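# Carry tube rack through self-closing doors to the desk

## Task

Move the tube rack from the counter, through the self-closing doors, onto the desk. It must finish upright with every tube seated all the way down in a hole, and both doors must be closed at the end. The rack or any tube touching the floor means failure. Any number of the robots may be used. At the end, release the rack and move the robots away from it. A robot that falls over or is left leaning means failure.

## Robot and tools

Robots: three identical Hello Robot Stretch 4 units named r1, r2 and r3. Each has an omni-wheel base, a vertical lift on a mast, a telescoping arm that reaches forward, a three-joint wrist (yaw, pitch, roll) and a two-finger gripper with bendable steel fingers. Each carries four cameras: <name>_head_camera, <name>_head_left_camera, <name>_head_right_camera and <name>_wrist_camera. A robot is about 1.6 m tall, and its base rim lies within 0.23 m of the base origin. Loose objects may occasionally get a brief external shove.

Frames: the base frame sits on the floor under the base centre, with x forward, y left and z up. hand_pose is a point between the open fingertips, expressed in this frame. With all wrist joints at 0 its axes line up with the base frame, but the printed value can be slightly wrong. The odometry frame is the base frame as it was when the scene began. Every robot reports in its own frames, so their positions relative to each other can only be judged from images, lidar_m and wrist_depth_mm.

execute_actions(actions, cameras): actions is a list holding one action, or an empty list to just read state and images. An action is an object keyed by "r1", "r2" and "r3". Each robot entry can hold "base" and/or "joints", plus optional "pace" and "contact_limits", or else "end_of_arm" on its own. Everything in one action starts at the same moment and may finish at different times.
- base: exactly one relative move from where the base last measured itself. translate_m drives straight, in metres, forward positive, -2 to 2. strafe_m slides sideways, in metres, left positive, -2 to 2. rotate_rad turns in place, in radians, counter-clockwise (left) positive, -3.2 to 3.2.
- joints: absolute targets by name. lift_m 0 to 1.2 m. arm_m 0 to 0.55 m extension. wrist_yaw_rad -1.134 to 4.276 (0 points forward, positive is left, 3.14 is folded back, and above 3.4 the arm may obstruct). wrist_pitch_rad -1.117 to 4.259 (0 level, 1.57 pointing down). wrist_roll_rad -1.117 to 4.259 (0 keeps the fingers level, positive turns clockwise when viewed from behind). gripper_m -0.038 to 0.141, the fingertip gap in metres, where negative values press the fingers together. Out-of-range joint targets are clipped and reported as such. Any other bad value or unknown key rejects the whole call, and nothing moves.
- pace: "slow", "default", "fast" or "max". For the base this means up to 0.1, 0.3, 0.4 or 0.6 m/s and 1, 2, 3 or 4 rad/s. A raised lift lowers these caps, down to 0.3 m/s and 1 rad/s at full height.
- contact_limits: {"arm_m": x} with x from 0 (gentlest) to 0.75 (firmest), default 0.5. It sets how hard the arm may push before it halts.
- end_of_arm: "enable_torque" turns wrist and gripper motors back on after they have shut off.
cameras: a list of camera names, or "all". Leaving it out or sending null gives every camera, and [] gives none.

wait(seconds): 0 to 10. It commands nothing new and returns the same state and images. zoom_image(camera, region): a closer view of the latest full image. region is [x0, y0, x1, y1] in pixels from the top-left, no bigger than 504 by 504. read_manual(section): returns licence text only. finished_scene(scene): ends the scene for good and reports success. Call it only once the goal holds steadily.

Results: base_status and joint_status tell how each commanded motion ended. "done" for the base means the wheels completed their turns, even if they slipped. "off_target" means it stopped short and may still be pushing. "contact_stop_at_<key>" means it was blocked, and that part may go slack. "limit_stop_at_<name>" means a built-in limit stopped it. "limit_stop_at_tilt" means the robot leans more than 6 degrees and will ignore lift, arm and wheel commands until it straightens. "limit_stop_at_own_body" means the robot nearly hit itself, which is likely with the wrist pitched up below -0.2 and rolled. "torque_fault" means a wrist or gripper motor went limp and needs enable_torque. on_its_own covers things not commanded in the call, where "held at" is the held target, not the actual position. Joints or bases left out of an action may keep pushing toward their old targets. base_odometry counts wheel turns. A gap of more than about 0.1 rad between turned_by_wheels and turned_by_imu points to slipping or a collision. base_tilt gives forward and right lean in degrees. motor_effort is a percentage of maximum, with the peak in brackets. It is noisy and offset, and for wheel_0, wheel_1 and wheel_2 positive means turning right. lidar_m gives 12 sectors of 30 degrees each, counter-clockwise starting from straight ahead, in metres. "-" means nothing was seen or something is closer than 0.25 m, and glass, thin legs and much of the area behind the robot are missed. wrist_depth_mm is a 7x7 grid of depths from 100 to 2000 mm. If a call reports a stop, any later calls in the same reply are skipped.

Gripping: command a gap smaller than the object. The gripper reading and "done" do not prove a grip, but a firm squeeze shows up in the gripper effort. Raise the lift if the fingertips catch on a surface below. To unfold at the start, send lift_m 0.4 with wrist_yaw_rad 0.

Avoid: robots bumping or pressing against each other, since driving on after contact quickly becomes a hard press that can end the run. Shared carries are risky because travel differs by up to about 3 cm per metre between robots. Driving or turning with more than 1 kg held and arm_m above 0.2, especially at fast paces, can tip a robot. Strong pushes with a high gripper, heavy loads in a level gripper (over about 2 kg), drops, slams and letting anything reach the floor are also to be avoided.

Each tool is called after "Call:" as name(argument=value, ...) on one line, values as JSON.

## Session

Call:
execute_actions(actions=[])

Scene clock: 0.00 s.
r1.base_odometry: x=+0.000 y=+0.000 heading=+0.000 (m, m, rad; r1's odometry frame)
r1.turned_by_wheels: +0.000 (rad since the last result)
r1.turned_by_imu: +0.000 (rad since the last result)
r1.base_tilt: forward=+1.0 right=-0.7 (deg)
r1.lidar_m: 0.94 1.10 1.71 1.74 2.59 2.17 1.40 0.81 0.68 0.69 0.82 0.93
r1.base_status: not commanded
r1.joint_positions: lift_m=+0.208 arm_m=-0.002 wrist_yaw_rad=+3.137 wrist_pitch_rad=-0.004 wrist_roll_rad=-0.018 gripper_m=+0.057
r1.joint_status: not commanded
r1.motor_effort: lift_m=+18 arm_m=-1 wrist_yaw_rad=-1 wrist_pitch_rad=-8 wrist_roll_rad=+0 gripper_m=-1 wheel_0=+0 wheel_1=+0 wheel_2=+1 (%)
r1.hand_pose: x=-0.1196 y=+0.0887 z=+0.3873 quat_wxyz=(+0.002, +0.002, -0.009, +1.000) (m; r1's base frame)
r1.wrist_depth_mm: - 136 1661 - - - - / - 116 154 - - - - / - 124 167 - - - - / 140 140 1537 - - - - / 878 1160 1499 - - - - / 233 1078 201 1182 203 1255 1205 / 229 831 931 - 931 842 878
r2.base_odometry: x=+0.000 y=+0.000 heading=+0.000 (m, m, rad; r2's odometry frame)
r2.turned_by_wheels: +0.000 (rad since the last result)
r2.turned_by_imu: +0.000 (rad since the last result)
r2.base_tilt: forward=-0.2 right=+1.0 (deg)
r2.lidar_m: 2.61 2.77 2.44 2.34 2.01 1.50 1.48 1.02 0.77 0.72 0.76 1.12
r2.base_status: not commanded
r2.joint_positions: lift_m=+0.283 arm_m=+0.001 wrist_yaw_rad=+3.165 wrist_pitch_rad=+0.020 wrist_roll_rad=+0.008 gripper_m=+0.057
r2.joint_status: not commanded
r2.motor_effort: lift_m=+20 arm_m=-1 wrist_yaw_rad=-1 wrist_pitch_rad=-7 wrist_roll_rad=-1 gripper_m=-3 wheel_0=-1 wheel_1=+0 wheel_2=+0 (%)
r2.hand_pose: x=-0.1180 y=+0.0808 z=+0.4555 quat_wxyz=(-0.011, -0.010, +0.004, +1.000) (m; r2's base frame)
r2.wrist_depth_mm: - - 138 - - - - / - - 137 - - - - / - 108 137 - 1576 1464 1537 / 142 138 154 - 1537 1499 1464 / 209 1430 - - 1537 1537 1464 / 214 1308 196 1708 194 1537 1499 / 214 1060 1078 120 1205 1118 1205
r3.base_odometry: x=+0.000 y=+0.000 heading=+0.000 (m, m, rad; r3's odometry frame)
r3.turned_by_wheels: +0.000 (rad since the last result)
r3.turned_by_imu: +0.000 (rad since the last result)
r3.base_tilt: forward=+0.8 right=+0.4 (deg)
r3.lidar_m: 0.88 1.02 1.76 1.32 1.49 2.23 2.20 2.53 1.72 1.69 1.03 0.87
r3.base_status: not commanded
r3.joint_positions: lift_m=+0.182 arm_m=-0.001 wrist_yaw_rad=+3.243 wrist_pitch_rad=-0.017 wrist_roll_rad=+0.014 gripper_m=+0.057
r3.joint_status: not commanded
r3.motor_effort: lift_m=+19 arm_m=-1 wrist_yaw_rad=+2 wrist_pitch_rad=-6 wrist_roll_rad=-2 gripper_m=-2 wheel_0=+0 wheel_1=+0 wheel_2=+0 (%)
r3.hand_pose: x=-0.1258 y=+0.0579 z=+0.3656 quat_wxyz=(-0.051, +0.008, +0.008, +0.999) (m; r3's base frame)
r3.wrist_depth_mm: - - 130 - - - 1921 / - - 130 - - - 1863 / - 107 131 - - - 1921 / 138 134 177 - - - 1921 / 199 - - - - - 1921 / 199 1098 976 1229 196 1255 1229 / 202 759 854 - 831 820 866
pictures: r1_head_camera, r1_head_left_camera, r1_head_right_camera, r1_wrist_camera, r2_head_camera, r2_head_left_camera, r2_head_right_camera, r2_wrist_camera, r3_head_camera, r3_head_left_camera, r3_head_right_camera, r3_wrist_camera
Images, in order (width x height): r1_head_camera 420x560, r1_head_left_camera 420x672, r1_head_right_camera 420x672, r1_wrist_camera 616x392, r2_head_camera 420x560, r2_head_left_camera 420x672, r2_head_right_camera 420x672, r2_wrist_camera 616x392, r3_head_camera 420x560, r3_head_left_camera 420x672, r3_head_right_camera 420x672, r3_wrist_camera 616x392.

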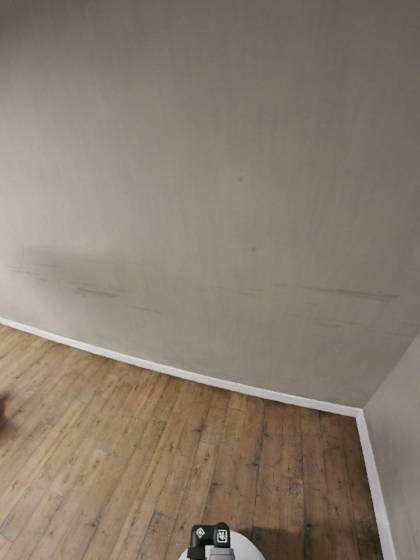

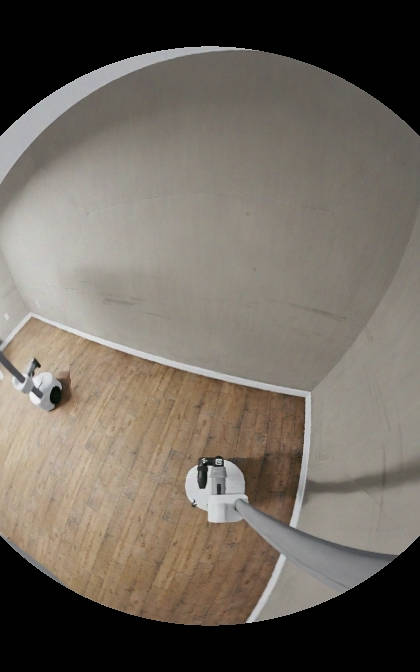

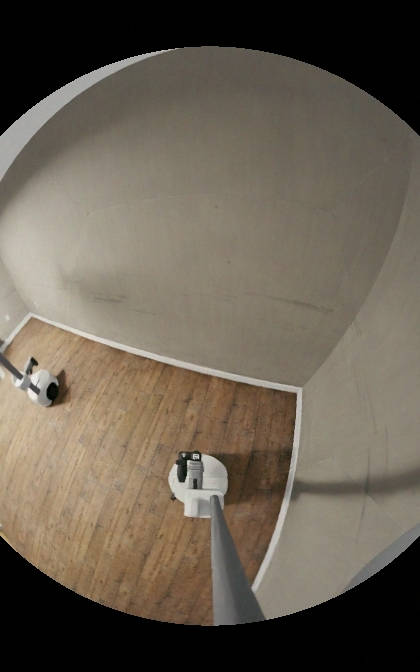

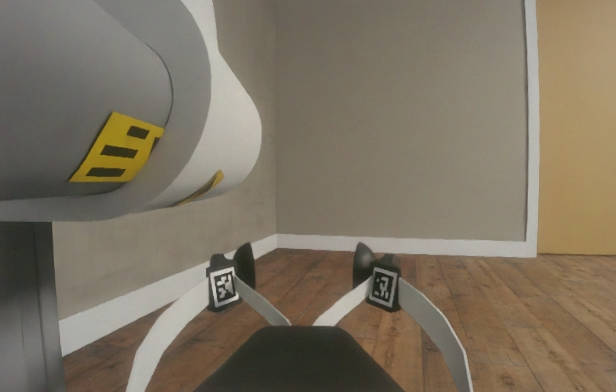

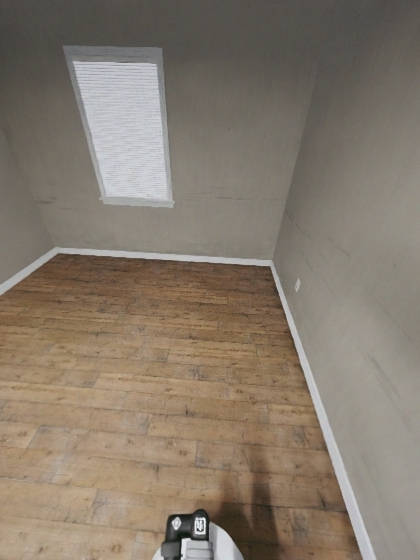

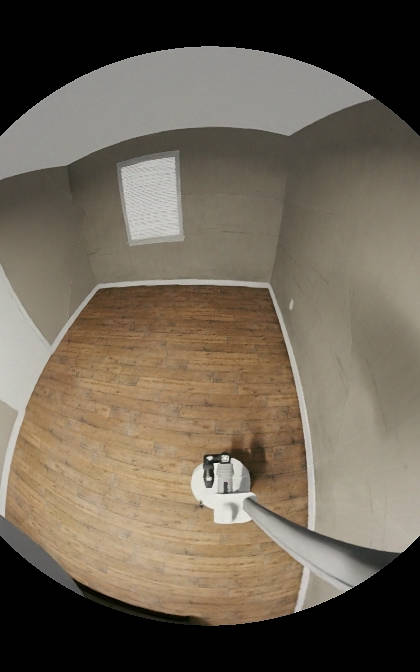

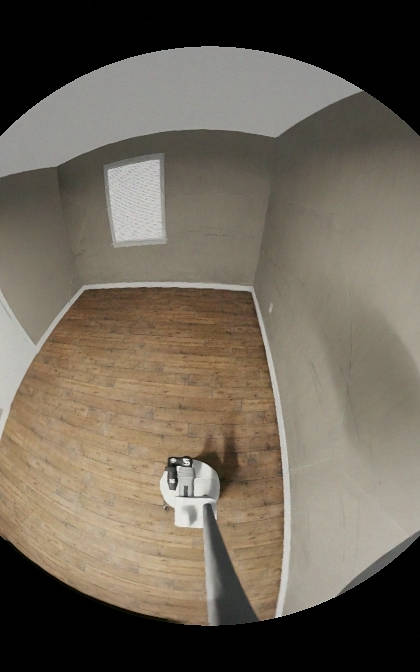

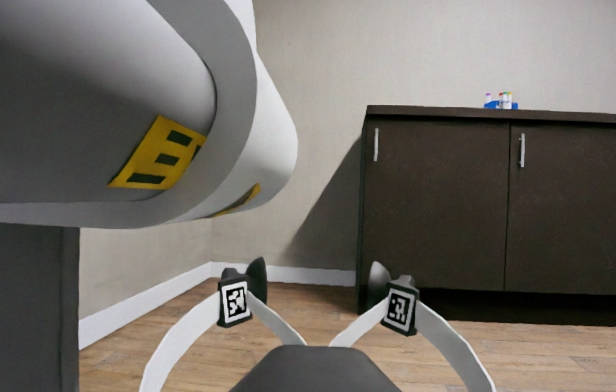

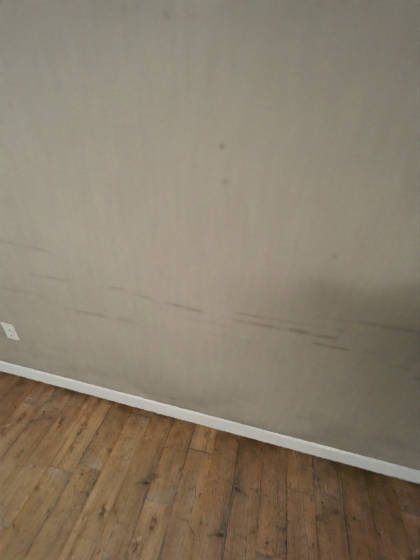

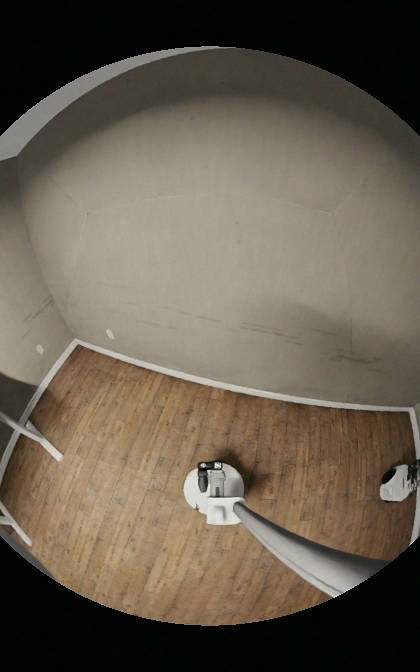

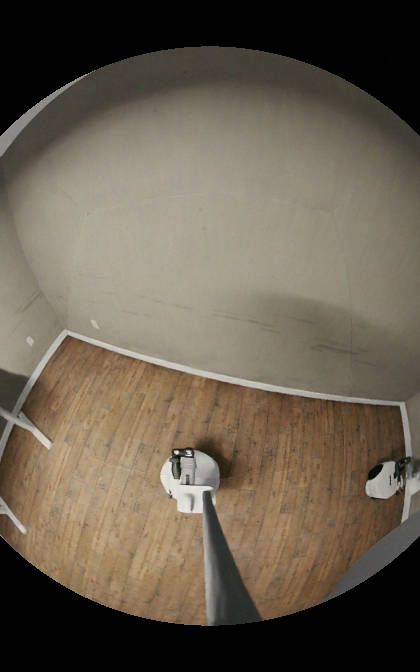

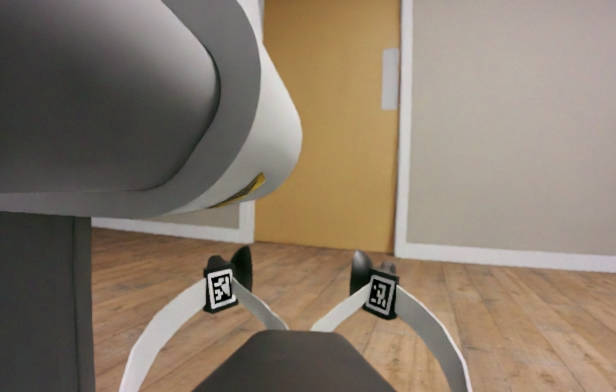

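Call:
execute_actions(actions=[{"r1":{"base":{"rotate_rad":2.3},"pace":"fast"},"r3":{"base":{"rotate_rad":2.86},"pace":"fast"},"r2":{"base":{"rotate_rad":2.0},"joints":{"lift_m":0.9,"wrist_yaw_rad":0},"pace":"fast"}}], cameras=["r1_head_camera","r2_head_camera","r2_head_left_camera","r3_head_camera","r3_head_left_camera"])

Scene clock: 6.53 s.
r1.base_odometry: x=+0.000 y=+0.000 heading=+2.299 (m, m, rad; r1's odometry frame)
r1.turned_by_wheels: +2.299 (rad since the last result)
r1.turned_by_imu: +2.313 (rad since the last result)
r1.base_tilt: forward=+1.0 right=-0.7 (deg)
r1.lidar_m: 2.27 2.14 1.05 0.75 0.69 0.70 0.96 0.94 0.98 1.28 1.69 3.27
r1.base_status: done
r1.joint_positions: lift_m=+0.208 arm_m=-0.002 wrist_yaw_rad=+3.137 wrist_pitch_rad=-0.004 wrist_roll_rad=-0.018 gripper_m=+0.057
r1.joint_status: not commanded
r1.motor_effort: lift_m=+18(18) arm_m=-1(1) wrist_yaw_rad=-1(1) wrist_pitch_rad=-7(8) wrist_roll_rad=+1(0) gripper_m=+1(1) wheel_0=-3(10) wheel_1=-2(10) wheel_2=-3(14) (%)
r1.hand_pose: x=-0.1195 y=+0.0887 z=+0.3873 quat_wxyz=(+0.002, +0.002, -0.009, +1.000) (m; r1's base frame)
r1.wrist_depth_mm: - 136 1118 1255 931 715 603 / - 117 154 1255 931 723 615 / - 124 167 1281 946 723 615 / 140 139 1138 1281 946 741 615 / 917 1042 1160 1281 891 732 615 / 233 1025 202 1138 202 741 615 / 230 842 931 - 866 691 621
r2.base_odometry: x=+0.000 y=+0.000 heading=+2.000 (m, m, rad; r2's odometry frame)
r2.turned_by_wheels: +2.000 (rad since the last result)
r2.turned_by_imu: +1.970 (rad since the last result)
r2.base_tilt: forward=-0.1 right=+1.1 (deg)
r2.lidar_m: 2.23 1.55 1.46 1.10 0.79 0.72 0.76 1.04 2.51 2.71 2.51 2.35
r2.base_status: done
r2.joint_positions: lift_m=+0.900 arm_m=+0.002 wrist_yaw_rad=+0.000 wrist_pitch_rad=+0.020 wrist_roll_rad=+0.008 gripper_m=+0.057
r2.joint_status: all done
r2.motor_effort: lift_m=+22(23) arm_m=-1(0) wrist_yaw_rad=-2(7) wrist_pitch_rad=-6(7) wrist_roll_rad=+0(1) gripper_m=-3(2) wheel_0=-3(14) wheel_1=+1(8) wheel_2=-2(16) (%)
r2.hand_pose: x=+0.4609 y=-0.0873 z=+1.0722 quat_wxyz=(+1.000, +0.004, +0.010, +0.000) (m; r2's base frame)
r2.wrist_depth_mm: 1808 - - - - 1921 1708 / 1808 - - - - 1921 1756 / 1756 - - - - 1921 1756 / 1808 - - - - 1983 1708 / 1397 1618 - - - 1921 1756 / 1336 1576 197 - 194 1863 1708 / 1281 1537 - 120 - 1808 1756
r3.base_odometry: x=+0.000 y=+0.000 heading=+2.859 (m, m, rad; r3's odometry frame)
r3.turned_by_wheels: +2.859 (rad since the last result)
r3.turned_by_imu: +2.923 (rad since the last result)
r3.base_tilt: forward=+0.6 right=+0.3 (deg)
r3.lidar_m: 2.19 2.33 2.77 1.71 1.37 0.94 0.87 0.91 1.26 1.32 1.33 1.84
r3.base_status: done
r3.joint_positions: lift_m=+0.182 arm_m=-0.001 wrist_yaw_rad=+3.243 wrist_pitch_rad=-0.017 wrist_roll_rad=+0.014 gripper_m=+0.057
r3.joint_status: not commanded
r3.motor_effort: lift_m=+19(19) arm_m=-1(1) wrist_yaw_rad=+2(2) wrist_pitch_rad=-6(6) wrist_roll_rad=-2(2) gripper_m=-3(1) wheel_0=-5(12) wheel_1=-4(11) wheel_2=-3(16) (%)
r3.hand_pose: x=-0.1258 y=+0.0579 z=+0.3656 quat_wxyz=(-0.051, +0.008, +0.008, +0.999) (m; r3's base frame)
r3.wrist_depth_mm: - - 130 1008 991 976 976 / - - 130 1008 1008 976 991 / - 107 131 991 1008 991 976 / 138 134 177 991 991 991 976 / 199 1042 1025 1008 1008 1008 991 / 199 1025 960 1008 196 991 976 / 202 750 842 - 809 820 866
pictures: r1_head_camera, r2_head_camera, r2_head_left_camera, r3_head_camera, r3_head_left_camera
Images, in order (width x height): r1_head_camera 420x560, r2_head_camera 420x560, r2_head_left_camera 420x672, r3_head_camera 420x560, r3_head_left_camera 420x672.

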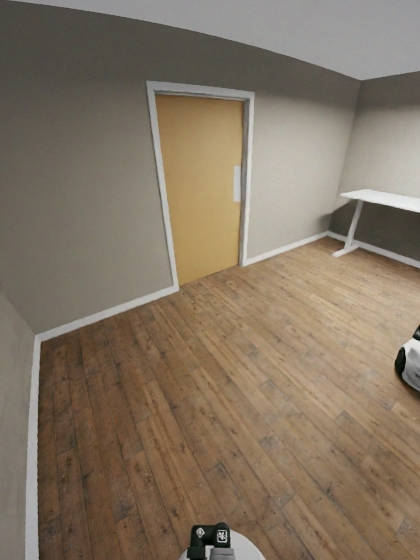

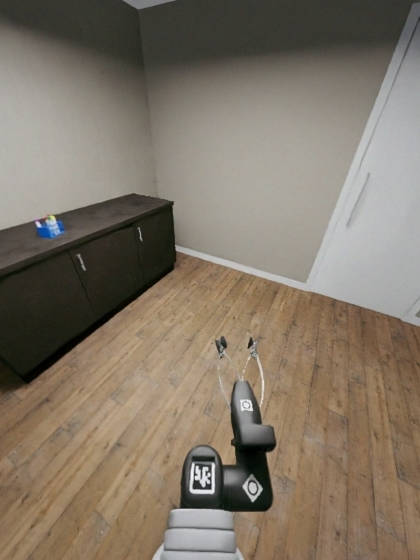

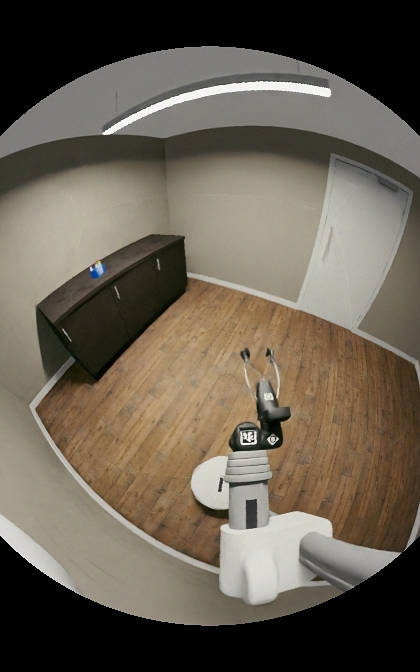

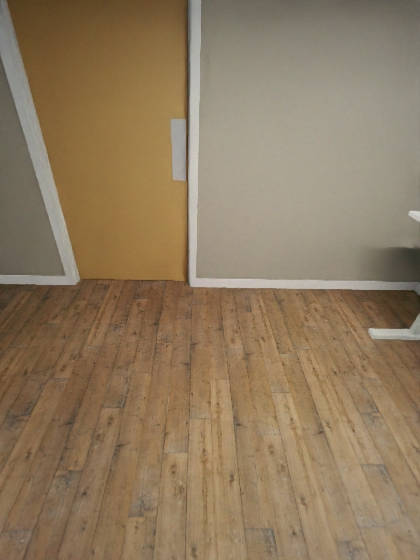

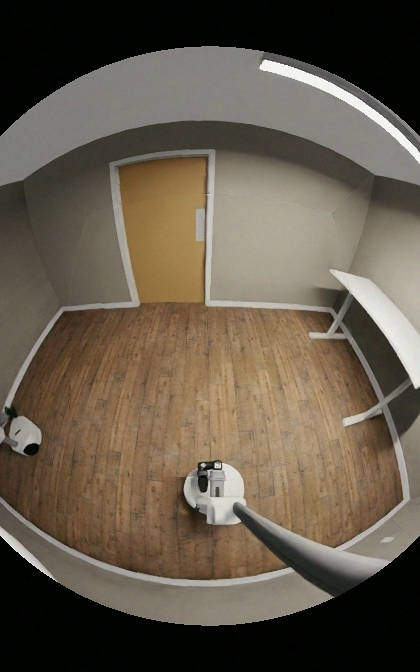

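Call:
execute_actions(actions=[{"r1":{"base":{"translate_m":0.5},"pace":"max"},"r3":{"base":{"strafe_m":0.5},"pace":"max"},"r2":{"base":{"rotate_rad":1.1},"pace":"fast"}}], cameras=["r2_head_camera","r2_wrist_camera","r3_head_camera"])

Scene clock: 18.20 s.
r1.base_odometry: x=-0.333 y=+0.373 heading=+2.300 (m, m, rad; r1's odometry frame)
r1.turned_by_wheels: +0.000 (rad since the last result)
r1.turned_by_imu: -0.001 (rad since the last result)
r1.base_tilt: forward=+1.0 right=-0.7 (deg)
r1.lidar_m: 1.91 1.73 1.46 1.01 0.96 0.99 1.32 1.34 1.39 1.02 1.02 2.65
r1.base_status: done
r1.joint_positions: lift_m=+0.208 arm_m=-0.002 wrist_yaw_rad=+3.137 wrist_pitch_rad=-0.004 wrist_roll_rad=-0.018 gripper_m=+0.057
r1.joint_status: not commanded
r1.motor_effort: lift_m=+18(18) arm_m=-1(1) wrist_yaw_rad=+0(1) wrist_pitch_rad=-11(10) wrist_roll_rad=-2(1) gripper_m=+0(3) wheel_0=+3(11) wheel_1=+2(9) wheel_2=-1(19) (%)
r1.hand_pose: x=-0.1195 y=+0.0887 z=+0.3873 quat_wxyz=(+0.002, +0.002, -0.009, +1.000) (m; r1's base frame)
r1.wrist_depth_mm: - 136 1618 1708 1308 1008 842 / - 116 154 1756 1281 1008 842 / - 124 167 1808 1308 1042 866 / 140 140 1576 1708 1308 1025 878 / 1281 1464 1576 1756 1229 1025 866 / 233 1255 201 1205 202 1008 854 / 229 842 917 - 931 854 842
r2.base_odometry: x=+0.000 y=+0.000 heading=+3.098 (m, m, rad; r2's odometry frame)
r2.turned_by_wheels: +1.099 (rad since the last result)
r2.turned_by_imu: +1.083 (rad since the last result)
r2.base_tilt: forward=-0.2 right=+1.1 (deg)
r2.lidar_m: 1.46 1.06 0.77 0.72 0.78 1.10 2.66 2.79 2.47 2.35 2.08 1.52
r2.base_status: done
r2.joint_positions: lift_m=+0.900 arm_m=+0.002 wrist_yaw_rad=+0.000 wrist_pitch_rad=+0.020 wrist_roll_rad=+0.008 gripper_m=+0.057
r2.joint_status: not commanded
r2.motor_effort: lift_m=+20(23) arm_m=-1(1) wrist_yaw_rad=+0(2) wrist_pitch_rad=-6(7) wrist_roll_rad=-1(0) gripper_m=-4(3) wheel_0=-7(12) wheel_1=-3(5) wheel_2=-6(13) (%)
r2.hand_pose: x=+0.4609 y=-0.0874 z=+1.0724 quat_wxyz=(+1.000, +0.004, +0.010, +0.000) (m; r2's base frame)
r2.wrist_depth_mm: 1060 1464 1863 1808 1808 1756 1756 / 1060 1499 1863 1863 1808 1756 1756 / 1078 1499 1921 1921 1756 1756 1756 / 1078 1576 1863 1808 1808 1808 1756 / 1060 1576 1863 1863 1537 1366 1576 / 1098 1537 197 1863 195 1229 1182 / 1098 1397 1808 120 1229 1182 1182
r3.base_odometry: x=-0.140 y=-0.480 heading=+2.859 (m, m, rad; r3's odometry frame)
r3.turned_by_wheels: +0.000 (rad since the last result)
r3.turned_by_imu: -0.004 (rad since the last result)
r3.base_tilt: forward=+0.7 right=+0.6 (deg)
r3.lidar_m: 2.20 2.25 1.01 1.05 1.41 0.96 0.91 0.96 1.24 1.80 1.88 2.33
r3.base_status: done
r3.joint_positions: lift_m=+0.182 arm_m=-0.001 wrist_yaw_rad=+3.242 wrist_pitch_rad=-0.017 wrist_roll_rad=+0.014 gripper_m=+0.057
r3.joint_status: not commanded
r3.motor_effort: lift_m=+19(19) arm_m=-1(1) wrist_yaw_rad=+2(3) wrist_pitch_rad=-6(6) wrist_roll_rad=-2(2) gripper_m=-3(2) wheel_0=+0(16) wheel_1=-1(17) wheel_2=+0(4) (%)
r3.hand_pose: x=-0.1258 y=+0.0579 z=+0.3656 quat_wxyz=(-0.050, +0.008, +0.008, +0.999) (m; r3's base frame)
r3.wrist_depth_mm: - - 130 1008 1025 1025 1008 / - - 130 1025 1025 1008 1025 / - 107 131 1025 1025 1008 1008 / 138 134 177 1025 1042 1025 991 / 200 1060 1042 1042 1025 1025 1025 / 199 1042 960 1042 196 1008 1008 / 202 759 842 - 820 820 866
pictures: r2_head_camera, r2_wrist_camera, r3_head_camera
Images, in order (width x height): r2_head_camera 420x560, r2_wrist_camera 616x392, r3_head_camera 420x560.

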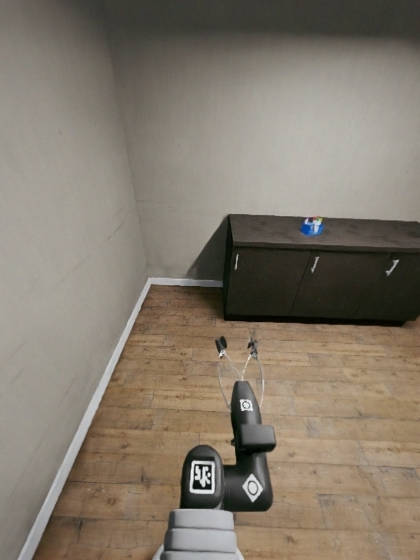

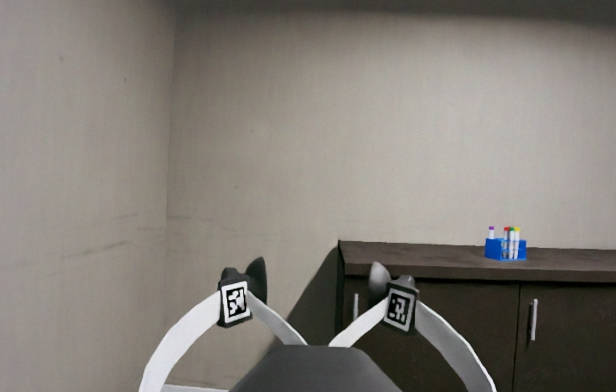

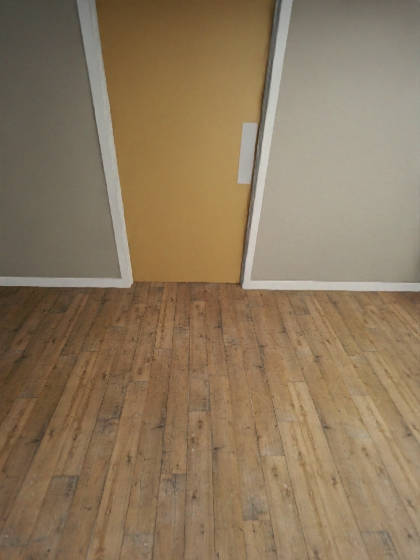

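Call:
execute_actions(actions=[{"r1":{"base":{"rotate_rad":0.53},"pace":"max"},"r3":{"base":{"translate_m":1.7},"pace":"max"},"r2":{"base":{"strafe_m":-0.75},"pace":"max"}}], cameras=["r1_head_camera","r2_wrist_camera","r3_head_left_camera","r3_head_right_camera"])

Call:
zoom_image(camera="r2_wrist_camera", region=[240,190,380,290])

Scene clock: 28.97 s.
r1.base_odometry: x=-0.333 y=+0.373 heading=+2.829 (m, m, rad; r1's odometry frame)
r1.turned_by_wheels: +0.530 (rad since the last result)
r1.turned_by_imu: +0.532 (rad since the last result)
r1.base_tilt: forward=+1.0 right=-0.7 (deg)
r1.lidar_m: 1.72 1.46 1.03 0.96 0.98 1.33 1.35 1.39 1.85 2.95 1.57 1.53
r1.base_status: done
r1.joint_positions: lift_m=+0.208 arm_m=-0.002 wrist_yaw_rad=+3.137 wrist_pitch_rad=-0.004 wrist_roll_rad=-0.018 gripper_m=+0.057
r1.joint_status: not commanded
r1.motor_effort: lift_m=+18(18) arm_m=+0(1) wrist_yaw_rad=-1(1) wrist_pitch_rad=-9(8) wrist_roll_rad=+1(0) gripper_m=+0(1) wheel_0=-1(11) wheel_1=+1(10) wheel_2=-2(17) (%)
r1.hand_pose: x=-0.1195 y=+0.0887 z=+0.3873 quat_wxyz=(+0.002, +0.002, -0.009, +1.000) (m; r1's base frame)
r1.wrist_depth_mm: - 137 1464 1537 1537 1576 1182 / - 116 154 1464 1576 1537 1205 / - 124 167 1576 1576 1576 1205 / 140 140 1499 1576 1576 1576 1182 / 1499 1537 1537 1537 1576 1576 1205 / 233 1229 202 1205 203 1229 1118 / 229 842 931 - 917 842 878
r2.base_odometry: x=+0.032 y=+0.749 heading=+3.099 (m, m, rad; r2's odometry frame)
r2.turned_by_wheels: +0.000 (rad since the last result)
r2.turned_by_imu: +0.003 (rad since the last result)
r2.base_tilt: forward=-0.1 right=+1.3 (deg)
r2.lidar_m: 1.44 1.53 1.52 1.47 1.55 2.15 2.67 2.32 1.70 1.61 1.71 1.51
r2.base_status: done
r2.joint_positions: lift_m=+0.900 arm_m=+0.002 wrist_yaw_rad=+0.000 wrist_pitch_rad=+0.020 wrist_roll_rad=+0.008 gripper_m=+0.057
r2.joint_status: not commanded
r2.motor_effort: lift_m=+20(20) arm_m=-1(1) wrist_yaw_rad=+0(2) wrist_pitch_rad=-8(5) wrist_roll_rad=+0(0) gripper_m=-3(2) wheel_0=+4(16) wheel_1=-1(17) wheel_2=+0(6) (%)
r2.hand_pose: x=+0.4608 y=-0.0874 z=+1.0724 quat_wxyz=(+1.000, +0.004, +0.010, +0.000) (m; r2's base frame)
r2.wrist_depth_mm: 1921 1863 1921 1808 1808 1808 1808 / 1863 1863 1921 1863 1863 1708 1808 / 1863 1863 1863 1921 1863 1863 1756 / 1983 1808 1921 1756 1863 1756 1808 / 1921 1863 1336 1397 1464 1537 1618 / 1921 1281 198 1229 194 1182 1255 / 1863 1281 1255 120 1229 1205 1205
r3.base_odometry: x=-1.772 y=-0.007 heading=+2.860 (m, m, rad; r3's odometry frame)
r3.turned_by_wheels: +0.001 (rad since the last result)
r3.turned_by_imu: +0.001 (rad since the last result)
r3.base_tilt: forward=+0.7 right=+0.3 (deg)
r3.lidar_m: 0.53 0.58 0.77 1.71 1.57 1.52 2.61 2.66 1.84 1.71 0.72 0.57
r3.base_status: done
r3.joint_positions: lift_m=+0.182 arm_m=-0.001 wrist_yaw_rad=+3.243 wrist_pitch_rad=-0.017 wrist_roll_rad=+0.014 gripper_m=+0.057
r3.joint_status: not commanded
r3.motor_effort: lift_m=+19(19) arm_m=-1(1) wrist_yaw_rad=+2(2) wrist_pitch_rad=-6(6) wrist_roll_rad=-2(2) gripper_m=-6(4) wheel_0=+1(11) wheel_1=+4(12) wheel_2=+4(18) (%)
r3.hand_pose: x=-0.1258 y=+0.0579 z=+0.3656 quat_wxyz=(-0.051, +0.008, +0.008, +0.999) (m; r3's base frame)
r3.wrist_depth_mm: - - 130 - - - - / - - 130 - - - - / - 107 131 - - - - / 138 134 178 - - - - / 200 - - - - - 1576 / 200 1098 976 1182 196 1229 1229 / 202 750 842 - 831 820 878
pictures: r1_head_camera, r2_wrist_camera, r3_head_left_camera, r3_head_right_camera
Images, in order (width x height): r1_head_camera 420x560, r2_wrist_camera 616x392, r3_head_left_camera 420x672, r3_head_right_camera 420x672.

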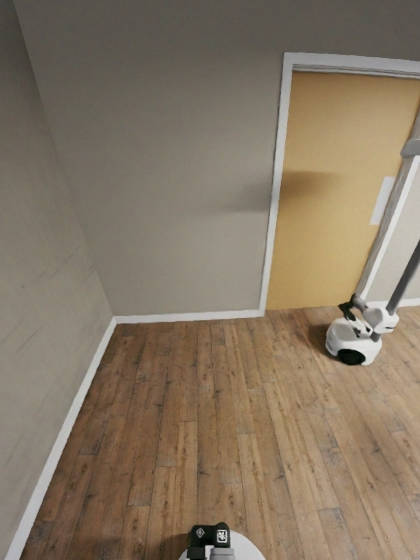

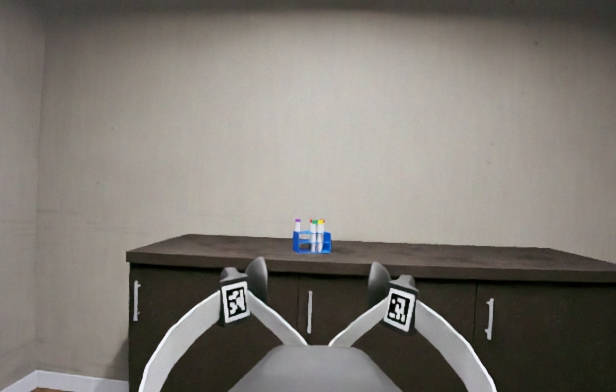

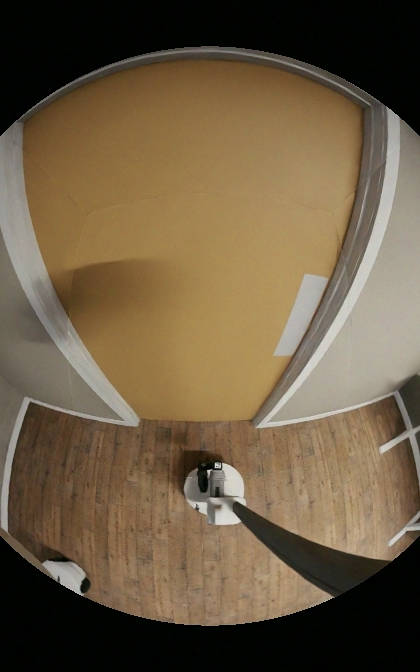

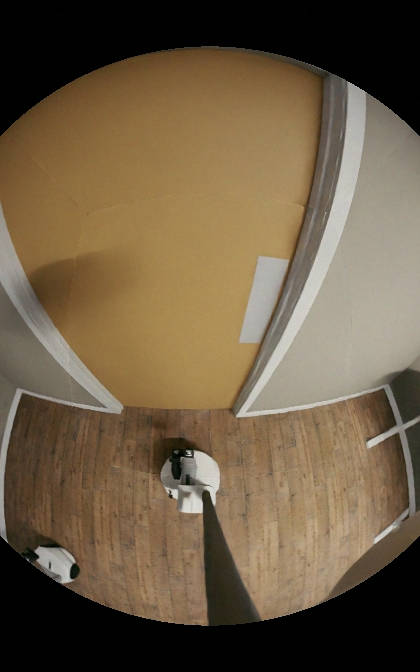

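Region (240, 190, 380, 290) of r2_wrist_camera's 616x392 image, scaled by 3.600; it fills the top 360 rows of this view, and the rest is white.

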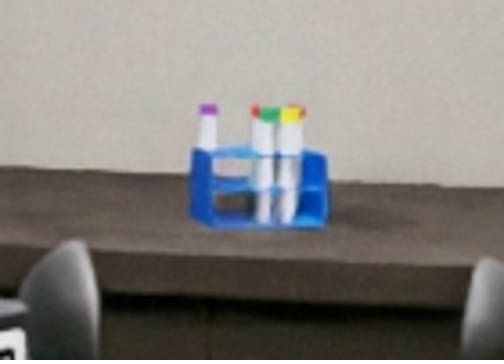

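Call:
execute_actions(actions=[{"r1":{"base":{"strafe_m":-1.0},"pace":"max"},"r3":{"base":{"translate_m":0.3},"pace":"slow"},"r2":{"base":{"translate_m":0.85},"joints":{"lift_m":0.98,"wrist_pitch_rad":0.4,"gripper_m":0.141},"pace":"max"}}], cameras=["r1_head_camera","r2_wrist_camera","r2_head_camera","r3_head_left_camera"])

Scene clock: 37.57 s.
r1.base_odometry: x=-0.026 y=+1.325 heading=+2.829 (m, m, rad; r1's odometry frame)
r1.turned_by_wheels: +0.000 (rad since the last result)
r1.turned_by_imu: -0.001 (rad since the last result)
r1.base_tilt: forward=+1.0 right=-0.7 (deg)
r1.lidar_m: 1.42 1.83 2.09 1.95 2.00 1.39 1.30 1.34 1.78 1.95 2.03 1.88
r1.base_status: done
r1.joint_positions: lift_m=+0.208 arm_m=-0.002 wrist_yaw_rad=+3.137 wrist_pitch_rad=-0.004 wrist_roll_rad=-0.018 gripper_m=+0.057
r1.joint_status: not commanded
r1.motor_effort: lift_m=+18(18) arm_m=-1(1) wrist_yaw_rad=-1(2) wrist_pitch_rad=-8(8) wrist_roll_rad=+0(1) gripper_m=-4(0) wheel_0=-1(18) wheel_1=+0(17) wheel_2=+0(2) (%)
r1.hand_pose: x=-0.1195 y=+0.0886 z=+0.3873 quat_wxyz=(+0.002, +0.002, -0.009, +1.000) (m; r1's base frame)
r1.wrist_depth_mm: - 137 1464 1464 1464 1537 1537 / - 116 154 1464 1499 1537 1537 / - 124 167 1464 1499 1537 1576 / 140 139 1499 1499 1537 1537 1576 / 1464 1430 1499 1537 1499 1537 1576 / 234 1281 201 1182 203 1255 1205 / 229 842 917 - 917 854 866
r2.base_odometry: x=-0.817 y=+0.785 heading=+3.099 (m, m, rad; r2's odometry frame)
r2.turned_by_wheels: +0.001 (rad since the last result)
r2.turned_by_imu: -0.002 (rad since the last result)
r2.base_tilt: forward=-0.2 right=+1.2 (deg)
r2.lidar_m: 0.57 0.62 1.54 1.46 1.56 2.12 3.60 2.31 1.72 1.63 0.86 0.63
r2.base_status: done
r2.joint_positions: lift_m=+0.980 arm_m=+0.002 wrist_yaw_rad=+0.000 wrist_pitch_rad=+0.402 wrist_roll_rad=+0.008 gripper_m=+0.141
r2.joint_status: all done
r2.motor_effort: lift_m=+21(21) arm_m=-1(1) wrist_yaw_rad=+0(1) wrist_pitch_rad=-5(3) wrist_roll_rad=+0(1) gripper_m=+2(4) wheel_0=+6(12) wheel_1=+3(11) wheel_2=-2(11) (%)
r2.hand_pose: x=+0.4379 y=-0.0874 z=+1.0453 quat_wxyz=(+0.980, +0.004, +0.200, -0.001) (m; r2's base frame)
r2.wrist_depth_mm: 931 931 917 904 878 878 854 / 976 960 960 960 931 917 917 / 1042 1008 1008 976 960 960 960 / 683 699 707 621 741 741 759 / 504 512 521 530 530 539 544 / 492 459 445 445 436 210 439 / 539 525 512 124 492 488 484
r3.base_odometry: x=-2.060 y=+0.077 heading=+2.860 (m, m, rad; r3's odometry frame)
r3.turned_by_wheels: +0.001 (rad since the last result)
r3.turned_by_imu: +0.000 (rad since the last result)
r3.base_tilt: forward=+0.6 right=+0.5 (deg)
r3.lidar_m: 0.25 0.27 0.36 0.69 2.27 2.98 1.41 2.99 1.84 0.96 0.38 0.26
r3.base_status: done
r3.joint_positions: lift_m=+0.182 arm_m=-0.001 wrist_yaw_rad=+3.243 wrist_pitch_rad=-0.017 wrist_roll_rad=+0.014 gripper_m=+0.057
r3.joint_status: not commanded
r3.motor_effort: lift_m=+19(19) arm_m=-1(1) wrist_yaw_rad=+1(2) wrist_pitch_rad=-6(6) wrist_roll_rad=-2(2) gripper_m=-1(3) wheel_0=+6(7) wheel_1=+5(9) wheel_2=-4(10) (%)
r3.hand_pose: x=-0.1258 y=+0.0579 z=+0.3656 quat_wxyz=(-0.051, +0.008, +0.008, +0.999) (m; r3's base frame)
r3.wrist_depth_mm: - - 130 - - - - / - - 130 - - - - / - 107 131 - - - - / 138 134 177 - - - - / 199 - - 1708 1756 - - / 198 1098 960 1205 196 1229 1255 / 202 741 831 - 831 820 866
pictures: r1_head_camera, r2_head_camera, r2_wrist_camera, r3_head_left_camera
Images, in order (width x height): r1_head_camera 420x560, r2_head_camera 420x560, r2_wrist_camera 616x392, r3_head_left_camera 420x672.

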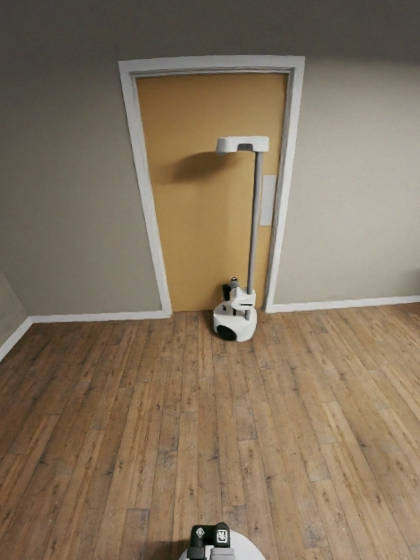

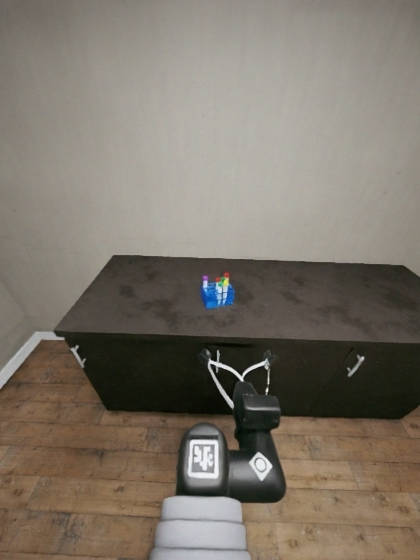

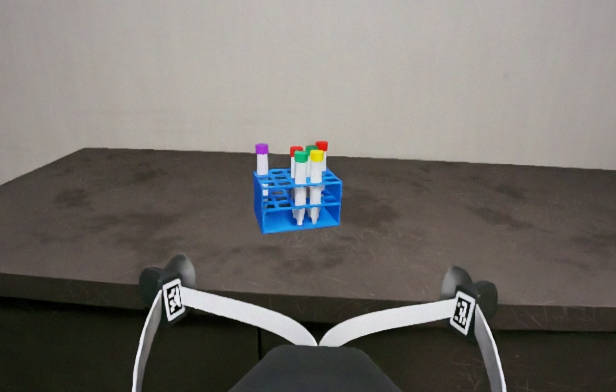

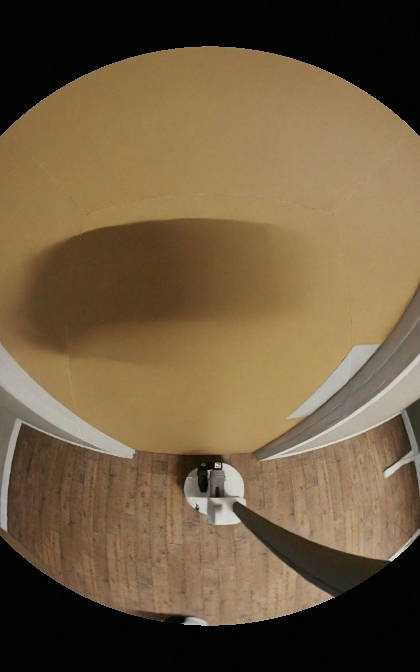

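Call:
zoom_image(camera="r2_wrist_camera", region=[230,130,370,250])

Call:
zoom_image(camera="r2_head_camera", region=[160,250,300,390])

Region (230, 130, 370, 250) of r2_wrist_camera's 616x392 image, scaled by 3.600; it fills the top 432 rows of this view, and the rest is white.

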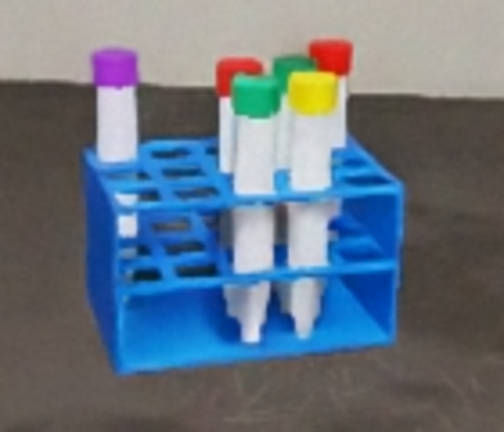

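Region (160, 250, 300, 390) of r2_head_camera's 420x560 image, scaled by 3.600, with more detail than that image has.

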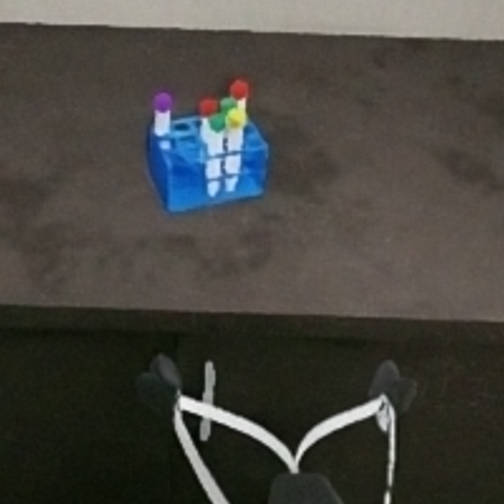

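Call:
execute_actions(actions=[{"r1":{"base":{"rotate_rad":0.05}},"r3":{"base":{"translate_m":0.15},"pace":"slow"},"r2":{"base":{"rotate_rad":0.3},"joints":{"lift_m":0.9,"wrist_pitch_rad":0.2},"pace":"fast"}}], cameras=[])

Call:
execute_actions(actions=[{"r1":{"base":{"translate_m":0.7},"pace":"max"},"r3":{"base":{"translate_m":0.5}},"r2":{"base":{"strafe_m":-0.21},"joints":{"arm_m":0.1},"pace":"fast"}}], cameras=["r1_head_camera","r2_wrist_camera","r2_head_camera","r3_head_left_camera"])

Scene clock: 55.93 s.
r1.base_odometry: x=-0.026 y=+1.325 heading=+2.878 (m, m, rad; r1's odometry frame)
r1.turned_by_wheels: +0.049 (rad since the last result)
r1.turned_by_imu: +0.049 (rad since the last result)
r1.base_tilt: forward=+1.0 right=-0.7 (deg)
r1.lidar_m: 1.50 1.87 2.05 1.95 1.90 1.39 1.31 1.36 1.86 1.96 2.05 1.88
r1.base_status: done
r1.joint_positions: lift_m=+0.208 arm_m=-0.002 wrist_yaw_rad=+3.137 wrist_pitch_rad=-0.004 wrist_roll_rad=-0.018 gripper_m=+0.057
r1.joint_status: not commanded
r1.motor_effort: lift_m=+18(18) arm_m=-1(1) wrist_yaw_rad=-2(1) wrist_pitch_rad=-9(8) wrist_roll_rad=+1(1) gripper_m=+1(2) wheel_0=-4(8) wheel_1=-3(9) wheel_2=-5(9) (%)
r1.hand_pose: x=-0.1195 y=+0.0886 z=+0.3873 quat_wxyz=(+0.002, +0.002, -0.009, +1.000) (m; r1's base frame)
r1.wrist_depth_mm: - 137 1397 1464 1464 1464 1499 / - 117 154 1430 1499 1464 1464 / - 124 167 1464 1499 1464 1464 / 140 140 1430 1464 1464 1499 1537 / 1430 1499 1499 1464 1464 1499 1464 / 233 1229 201 1182 203 1229 1205 / 229 842 931 - 917 854 878
r2.base_odometry: x=-0.817 y=+0.785 heading=-2.885 (m, m, rad; r2's odometry frame)
r2.turned_by_wheels: +0.299 (rad since the last result)
r2.turned_by_imu: +0.296 (rad since the last result)
r2.base_tilt: forward=-0.1 right=+1.2 (deg)
r2.lidar_m: 0.60 0.72 1.45 1.48 1.80 3.25 3.13 1.86 1.64 1.19 0.71 0.57
r2.base_status: done
r2.joint_positions: lift_m=+0.900 arm_m=+0.002 wrist_yaw_rad=+0.000 wrist_pitch_rad=+0.203 wrist_roll_rad=+0.008 gripper_m=+0.141
r2.joint_status: all done
r2.motor_effort: lift_m=+17(18) arm_m=-1(1) wrist_yaw_rad=-2(1) wrist_pitch_rad=-10(12) wrist_roll_rad=-1(2) gripper_m=+2(2) wheel_0=-6(11) wheel_1=-2(11) wheel_2=-5(8) (%)
r2.hand_pose: x=+0.4550 y=-0.0874 z=+1.0203 quat_wxyz=(+0.995, +0.004, +0.101, +0.000) (m; r2's base frame)
r2.wrist_depth_mm: 1336 1182 1098 991 917 842 778 / 1336 1205 1118 991 917 854 798 / 1366 1255 1138 1042 946 891 809 / 1397 1281 1098 1025 946 878 831 / 597 591 615 627 580 525 661 / 591 512 442 436 439 209 439 / 609 544 492 123 375 351 340
r3.base_odometry: x=-2.203 y=+0.118 heading=+2.861 (m, m, rad; r3's odometry frame)
r3.turned_by_wheels: +0.001 (rad since the last result)
r3.turned_by_imu: +0.145 (rad since the last result)
r3.base_tilt: forward=+0.6 right=+0.3 (deg)
r3.lidar_m: - 0.25 0.31 0.61 2.31 1.56 1.50 2.27 1.81 0.38 0.26 0.25
r3.base_status: done
r3.joint_positions: lift_m=+0.182 arm_m=-0.001 wrist_yaw_rad=+3.243 wrist_pitch_rad=-0.017 wrist_roll_rad=+0.014 gripper_m=+0.057
r3.joint_status: not commanded
r3.motor_effort: lift_m=+19(19) arm_m=-1(1) wrist_yaw_rad=+1(3) wrist_pitch_rad=-6(6) wrist_roll_rad=-2(2) gripper_m=-2(4) wheel_0=+21(28) wheel_1=+15(22) wheel_2=-25(26) (%)
r3.hand_pose: x=-0.1258 y=+0.0579 z=+0.3656 quat_wxyz=(-0.051, +0.008, +0.008, +0.999) (m; r3's base frame)
r3.wrist_depth_mm: - - 130 - - - - / - - 130 - - - - / - 107 131 - - - - / 138 134 177 - - - - / 200 - - - 1537 - - / 200 1098 960 1182 196 1255 1255 / 202 750 842 - 831 809 866
pictures: none
No camera images: the call's "cameras" was empty. Leave "cameras" out to get every camera's image.

Scene clock: 59.07 s.
r1.base_odometry: x=-0.702 y=+1.507 heading=+2.879 (m, m, rad; r1's odometry frame)
r1.turned_by_wheels: +0.000 (rad since the last result)
r1.turned_by_imu: -0.001 (rad since the last result)
r1.base_tilt: forward=+1.0 right=-0.7 (deg)
r1.lidar_m: 0.78 0.90 1.56 1.96 2.05 2.10 2.01 2.08 2.05 1.96 1.58 1.24
r1.base_status: done
r1.joint_positions: lift_m=+0.208 arm_m=-0.002 wrist_yaw_rad=+3.137 wrist_pitch_rad=-0.004 wrist_roll_rad=-0.018 gripper_m=+0.057
r1.joint_status: not commanded
r1.motor_effort: lift_m=+18(18) arm_m=-1(1) wrist_yaw_rad=-2(1) wrist_pitch_rad=-9(9) wrist_roll_rad=-1(0) gripper_m=+0(3) wheel_0=+4(11) wheel_1=+2(9) wheel_2=-1(18) (%)
r1.hand_pose: x=-0.1195 y=+0.0887 z=+0.3873 quat_wxyz=(+0.002, +0.002, -0.009, +1.000) (m; r1's base frame)
r1.wrist_depth_mm: - 136 - - - - - / - 116 154 - - - - / - 124 167 - - - - / 140 140 - - - - - / 1708 - - - - - - / 233 1229 201 1182 203 1255 1229 / 229 831 917 - 917 854 891
r2.base_odometry: x=-0.870 y=+0.988 heading=-2.884 (m, m, rad; r2's odometry frame)
r2.turned_by_wheels: +0.000 (rad since the last result)
r2.turned_by_imu: +0.002 (rad since the last result)
r2.base_tilt: forward=-0.2 right=+1.3 (deg)
r2.lidar_m: 0.51 0.63 1.67 1.68 2.02 3.58 2.71 1.65 1.43 1.06 0.62 0.52
r2.base_status: done
r2.joint_positions: lift_m=+0.900 arm_m=+0.099 wrist_yaw_rad=+0.000 wrist_pitch_rad=+0.203 wrist_roll_rad=+0.008 gripper_m=+0.141
r2.joint_status: all done
r2.motor_effort: lift_m=+18(18) arm_m=+6(9) wrist_yaw_rad=-1(1) wrist_pitch_rad=-9(8) wrist_roll_rad=-1(0) gripper_m=+0(1) wheel_0=+4(15) wheel_1=+2(12) wheel_2=+0(5) (%)
r2.hand_pose: x=+0.5525 y=-0.0874 z=+1.0203 quat_wxyz=(+0.995, +0.004, +0.101, +0.000) (m; r2's base frame)
r2.wrist_depth_mm: 1098 976 917 820 750 715 661 / 1118 1042 931 831 788 723 676 / 1160 1042 960 878 798 741 683 / 1229 1025 946 878 809 759 699 / 564 585 603 433 634 640 654 / 404 382 377 421 427 210 439 / 336 314 329 123 345 332 338
r3.base_odometry: x=-2.683 y=+0.255 heading=+2.861 (m, m, rad; r3's odometry frame)
r3.turned_by_wheels: +0.000 (rad since the last result)
r3.turned_by_imu: +0.034 (rad since the last result)
r3.base_tilt: forward=+0.7 right=+0.3 (deg)
r3.lidar_m: - 0.25 0.29 0.85 2.08 3.07 0.78 2.59 2.12 0.66 0.25 0.25
r3.base_status: done
r3.joint_positions: lift_m=+0.182 arm_m=-0.001 wrist_yaw_rad=+3.243 wrist_pitch_rad=-0.017 wrist_roll_rad=+0.014 gripper_m=+0.057
r3.joint_status: not commanded
r3.motor_effort: lift_m=+19(19) arm_m=-1(1) wrist_yaw_rad=+1(2) wrist_pitch_rad=-6(6) wrist_roll_rad=-3(2) gripper_m=-1(3) wheel_0=+16(24) wheel_1=+14(26) wheel_2=-26(29) (%)
r3.hand_pose: x=-0.1258 y=+0.0579 z=+0.3656 quat_wxyz=(-0.051, +0.008, +0.008, +0.999) (m; r3's base frame)
r3.wrist_depth_mm: - - 130 - - - - / - - 130 - - - - / - 107 131 931 - - - / 138 134 178 1160 - - - / 200 - - 1098 - - - / 199 1098 960 917 196 1229 1229 / 202 759 842 - 820 809 866
pictures: r1_head_camera, r2_head_camera, r2_wrist_camera, r3_head_left_camera
Images, in order (width x height): r1_head_camera 420x560, r2_head_camera 420x560, r2_wrist_camera 616x392, r3_head_left_camera 420x672.

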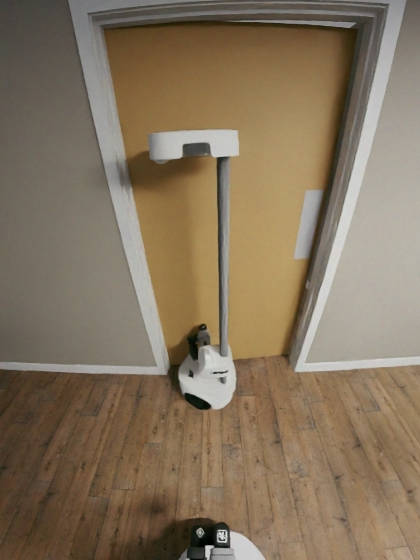

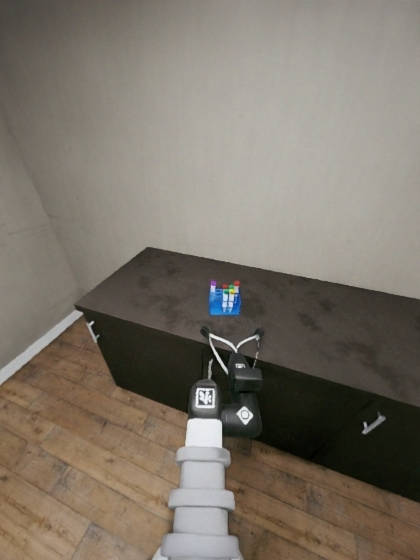

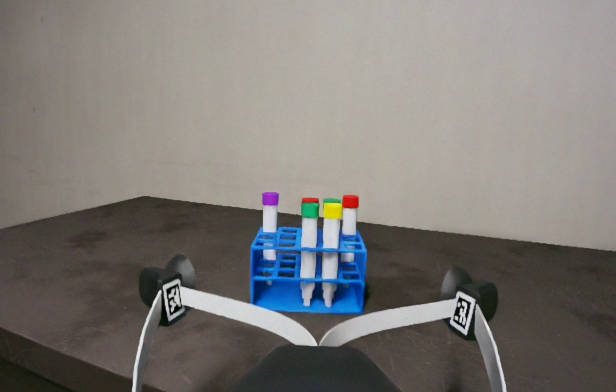

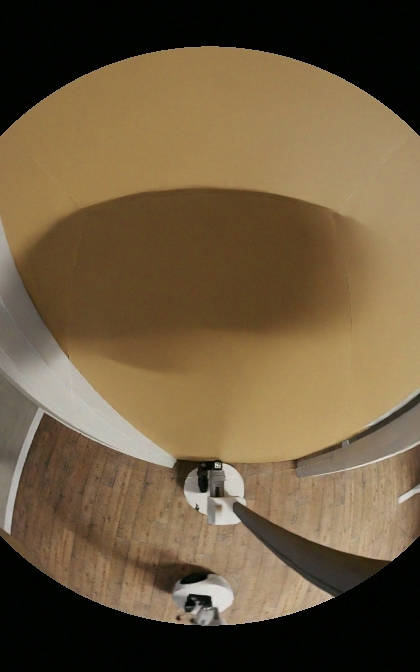

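Call:
execute_actions(actions=[{"r3":{"base":{"translate_m":-0.08}},"r2":{"joints":{"arm_m":0.22,"lift_m":0.84}}}], cameras=["r2_wrist_camera"])

Scene clock: 72.77 s.
r1.base_odometry: x=-0.702 y=+1.507 heading=+2.879 (m, m, rad; r1's odometry frame)
r1.turned_by_wheels: +0.000 (rad since the last result)
r1.turned_by_imu: -0.001 (rad since the last result)
r1.base_tilt: forward=+1.0 right=-0.7 (deg)
r1.lidar_m: 0.68 0.76 1.56 1.96 2.07 2.11 1.99 2.08 2.04 1.96 1.57 1.22
r1.base_status: not commanded
r1.joint_positions: lift_m=+0.208 arm_m=-0.002 wrist_yaw_rad=+3.137 wrist_pitch_rad=-0.004 wrist_roll_rad=-0.018 gripper_m=+0.057
r1.joint_status: not commanded
r1.motor_effort: lift_m=+18(18) arm_m=-1(1) wrist_yaw_rad=-1(1) wrist_pitch_rad=-8(10) wrist_roll_rad=+0(1) gripper_m=-6(1) wheel_0=+3(3) wheel_1=+2(2) wheel_2=+0(0) (%)
r1.hand_pose: x=-0.1195 y=+0.0887 z=+0.3873 quat_wxyz=(+0.002, +0.002, -0.009, +1.000) (m; r1's base frame)
r1.wrist_depth_mm: - 137 - - - - - / - 117 154 - - - - / - 124 167 - - - - / 140 140 - - - - - / 1661 - - - - - - / 234 1255 202 1182 202 1281 1205 / 229 831 931 - 931 842 878
r2.base_odometry: x=-0.870 y=+0.988 heading=-2.884 (m, m, rad; r2's odometry frame)
r2.turned_by_wheels: +0.000 (rad since the last result)
r2.turned_by_imu: +0.002 (rad since the last result)
r2.base_tilt: forward=-0.2 right=+1.1 (deg)
r2.lidar_m: 0.55 0.66 1.66 1.68 2.04 3.58 2.73 1.63 1.41 1.06 0.57 0.51
r2.base_status: not commanded
r2.joint_positions: lift_m=+0.840 arm_m=+0.219 wrist_yaw_rad=+0.000 wrist_pitch_rad=+0.202 wrist_roll_rad=+0.008 gripper_m=+0.141
r2.joint_status: all done
r2.motor_effort: lift_m=+17(17) arm_m=+6(7) wrist_yaw_rad=-1(1) wrist_pitch_rad=-8(10) wrist_roll_rad=+2(1) gripper_m=-1(2) wheel_0=+4(4) wheel_1=+2(2) wheel_2=+0(0) (%)
r2.hand_pose: x=+0.6725 y=-0.0874 z=+0.9604 quat_wxyz=(+0.995, +0.004, +0.101, +0.000) (m; r2's base frame)
r2.wrist_depth_mm: 960 866 778 715 661 603 569 / 991 878 798 732 683 615 574 / 1025 904 831 750 683 634 597 / 699 732 647 282 683 647 615 / 402 415 345 297 384 459 466 / 285 271 267 298 285 209 312 / 222 224 234 124 245 234 240
r3.base_odometry: x=-2.606 y=+0.233 heading=+2.861 (m, m, rad; r3's odometry frame)
r3.turned_by_wheels: -0.001 (rad since the last result)
r3.turned_by_imu: -0.022 (rad since the last result)
r3.base_tilt: forward=+0.6 right=+0.4 (deg)
r3.lidar_m: 0.25 0.28 0.37 1.46 2.05 2.97 0.67 3.16 2.08 0.67 0.36 0.26
r3.base_status: done
r3.joint_positions: lift_m=+0.182 arm_m=-0.001 wrist_yaw_rad=+3.243 wrist_pitch_rad=-0.017 wrist_roll_rad=+0.014 gripper_m=+0.057
r3.joint_status: not commanded
r3.motor_effort: lift_m=+19(19) arm_m=-1(1) wrist_yaw_rad=+4(2) wrist_pitch_rad=-6(6) wrist_roll_rad=-2(1) gripper_m=-3(3) wheel_0=-4(13) wheel_1=-5(12) wheel_2=+1(23) (%)
r3.hand_pose: x=-0.1258 y=+0.0579 z=+0.3656 quat_wxyz=(-0.051, +0.008, +0.008, +0.999) (m; r3's base frame)
r3.wrist_depth_mm: - - 130 - - - - / - - 130 - - - - / - 107 131 854 - - - / 138 134 177 831 - - - / 199 - - 1098 - - - / 199 1078 842 809 196 1229 1205 / 202 750 842 - 831 809 866
pictures: r2_wrist_camera
Images, in order (width x height): r2_wrist_camera 616x392.

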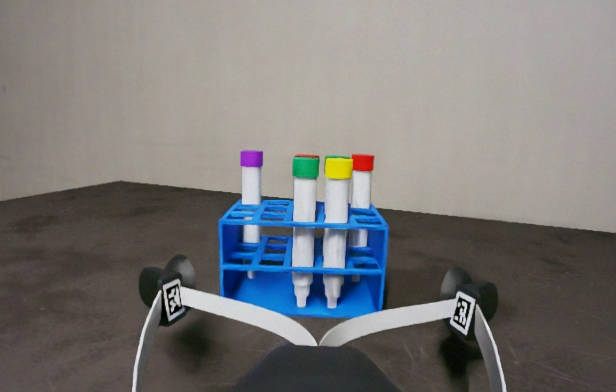

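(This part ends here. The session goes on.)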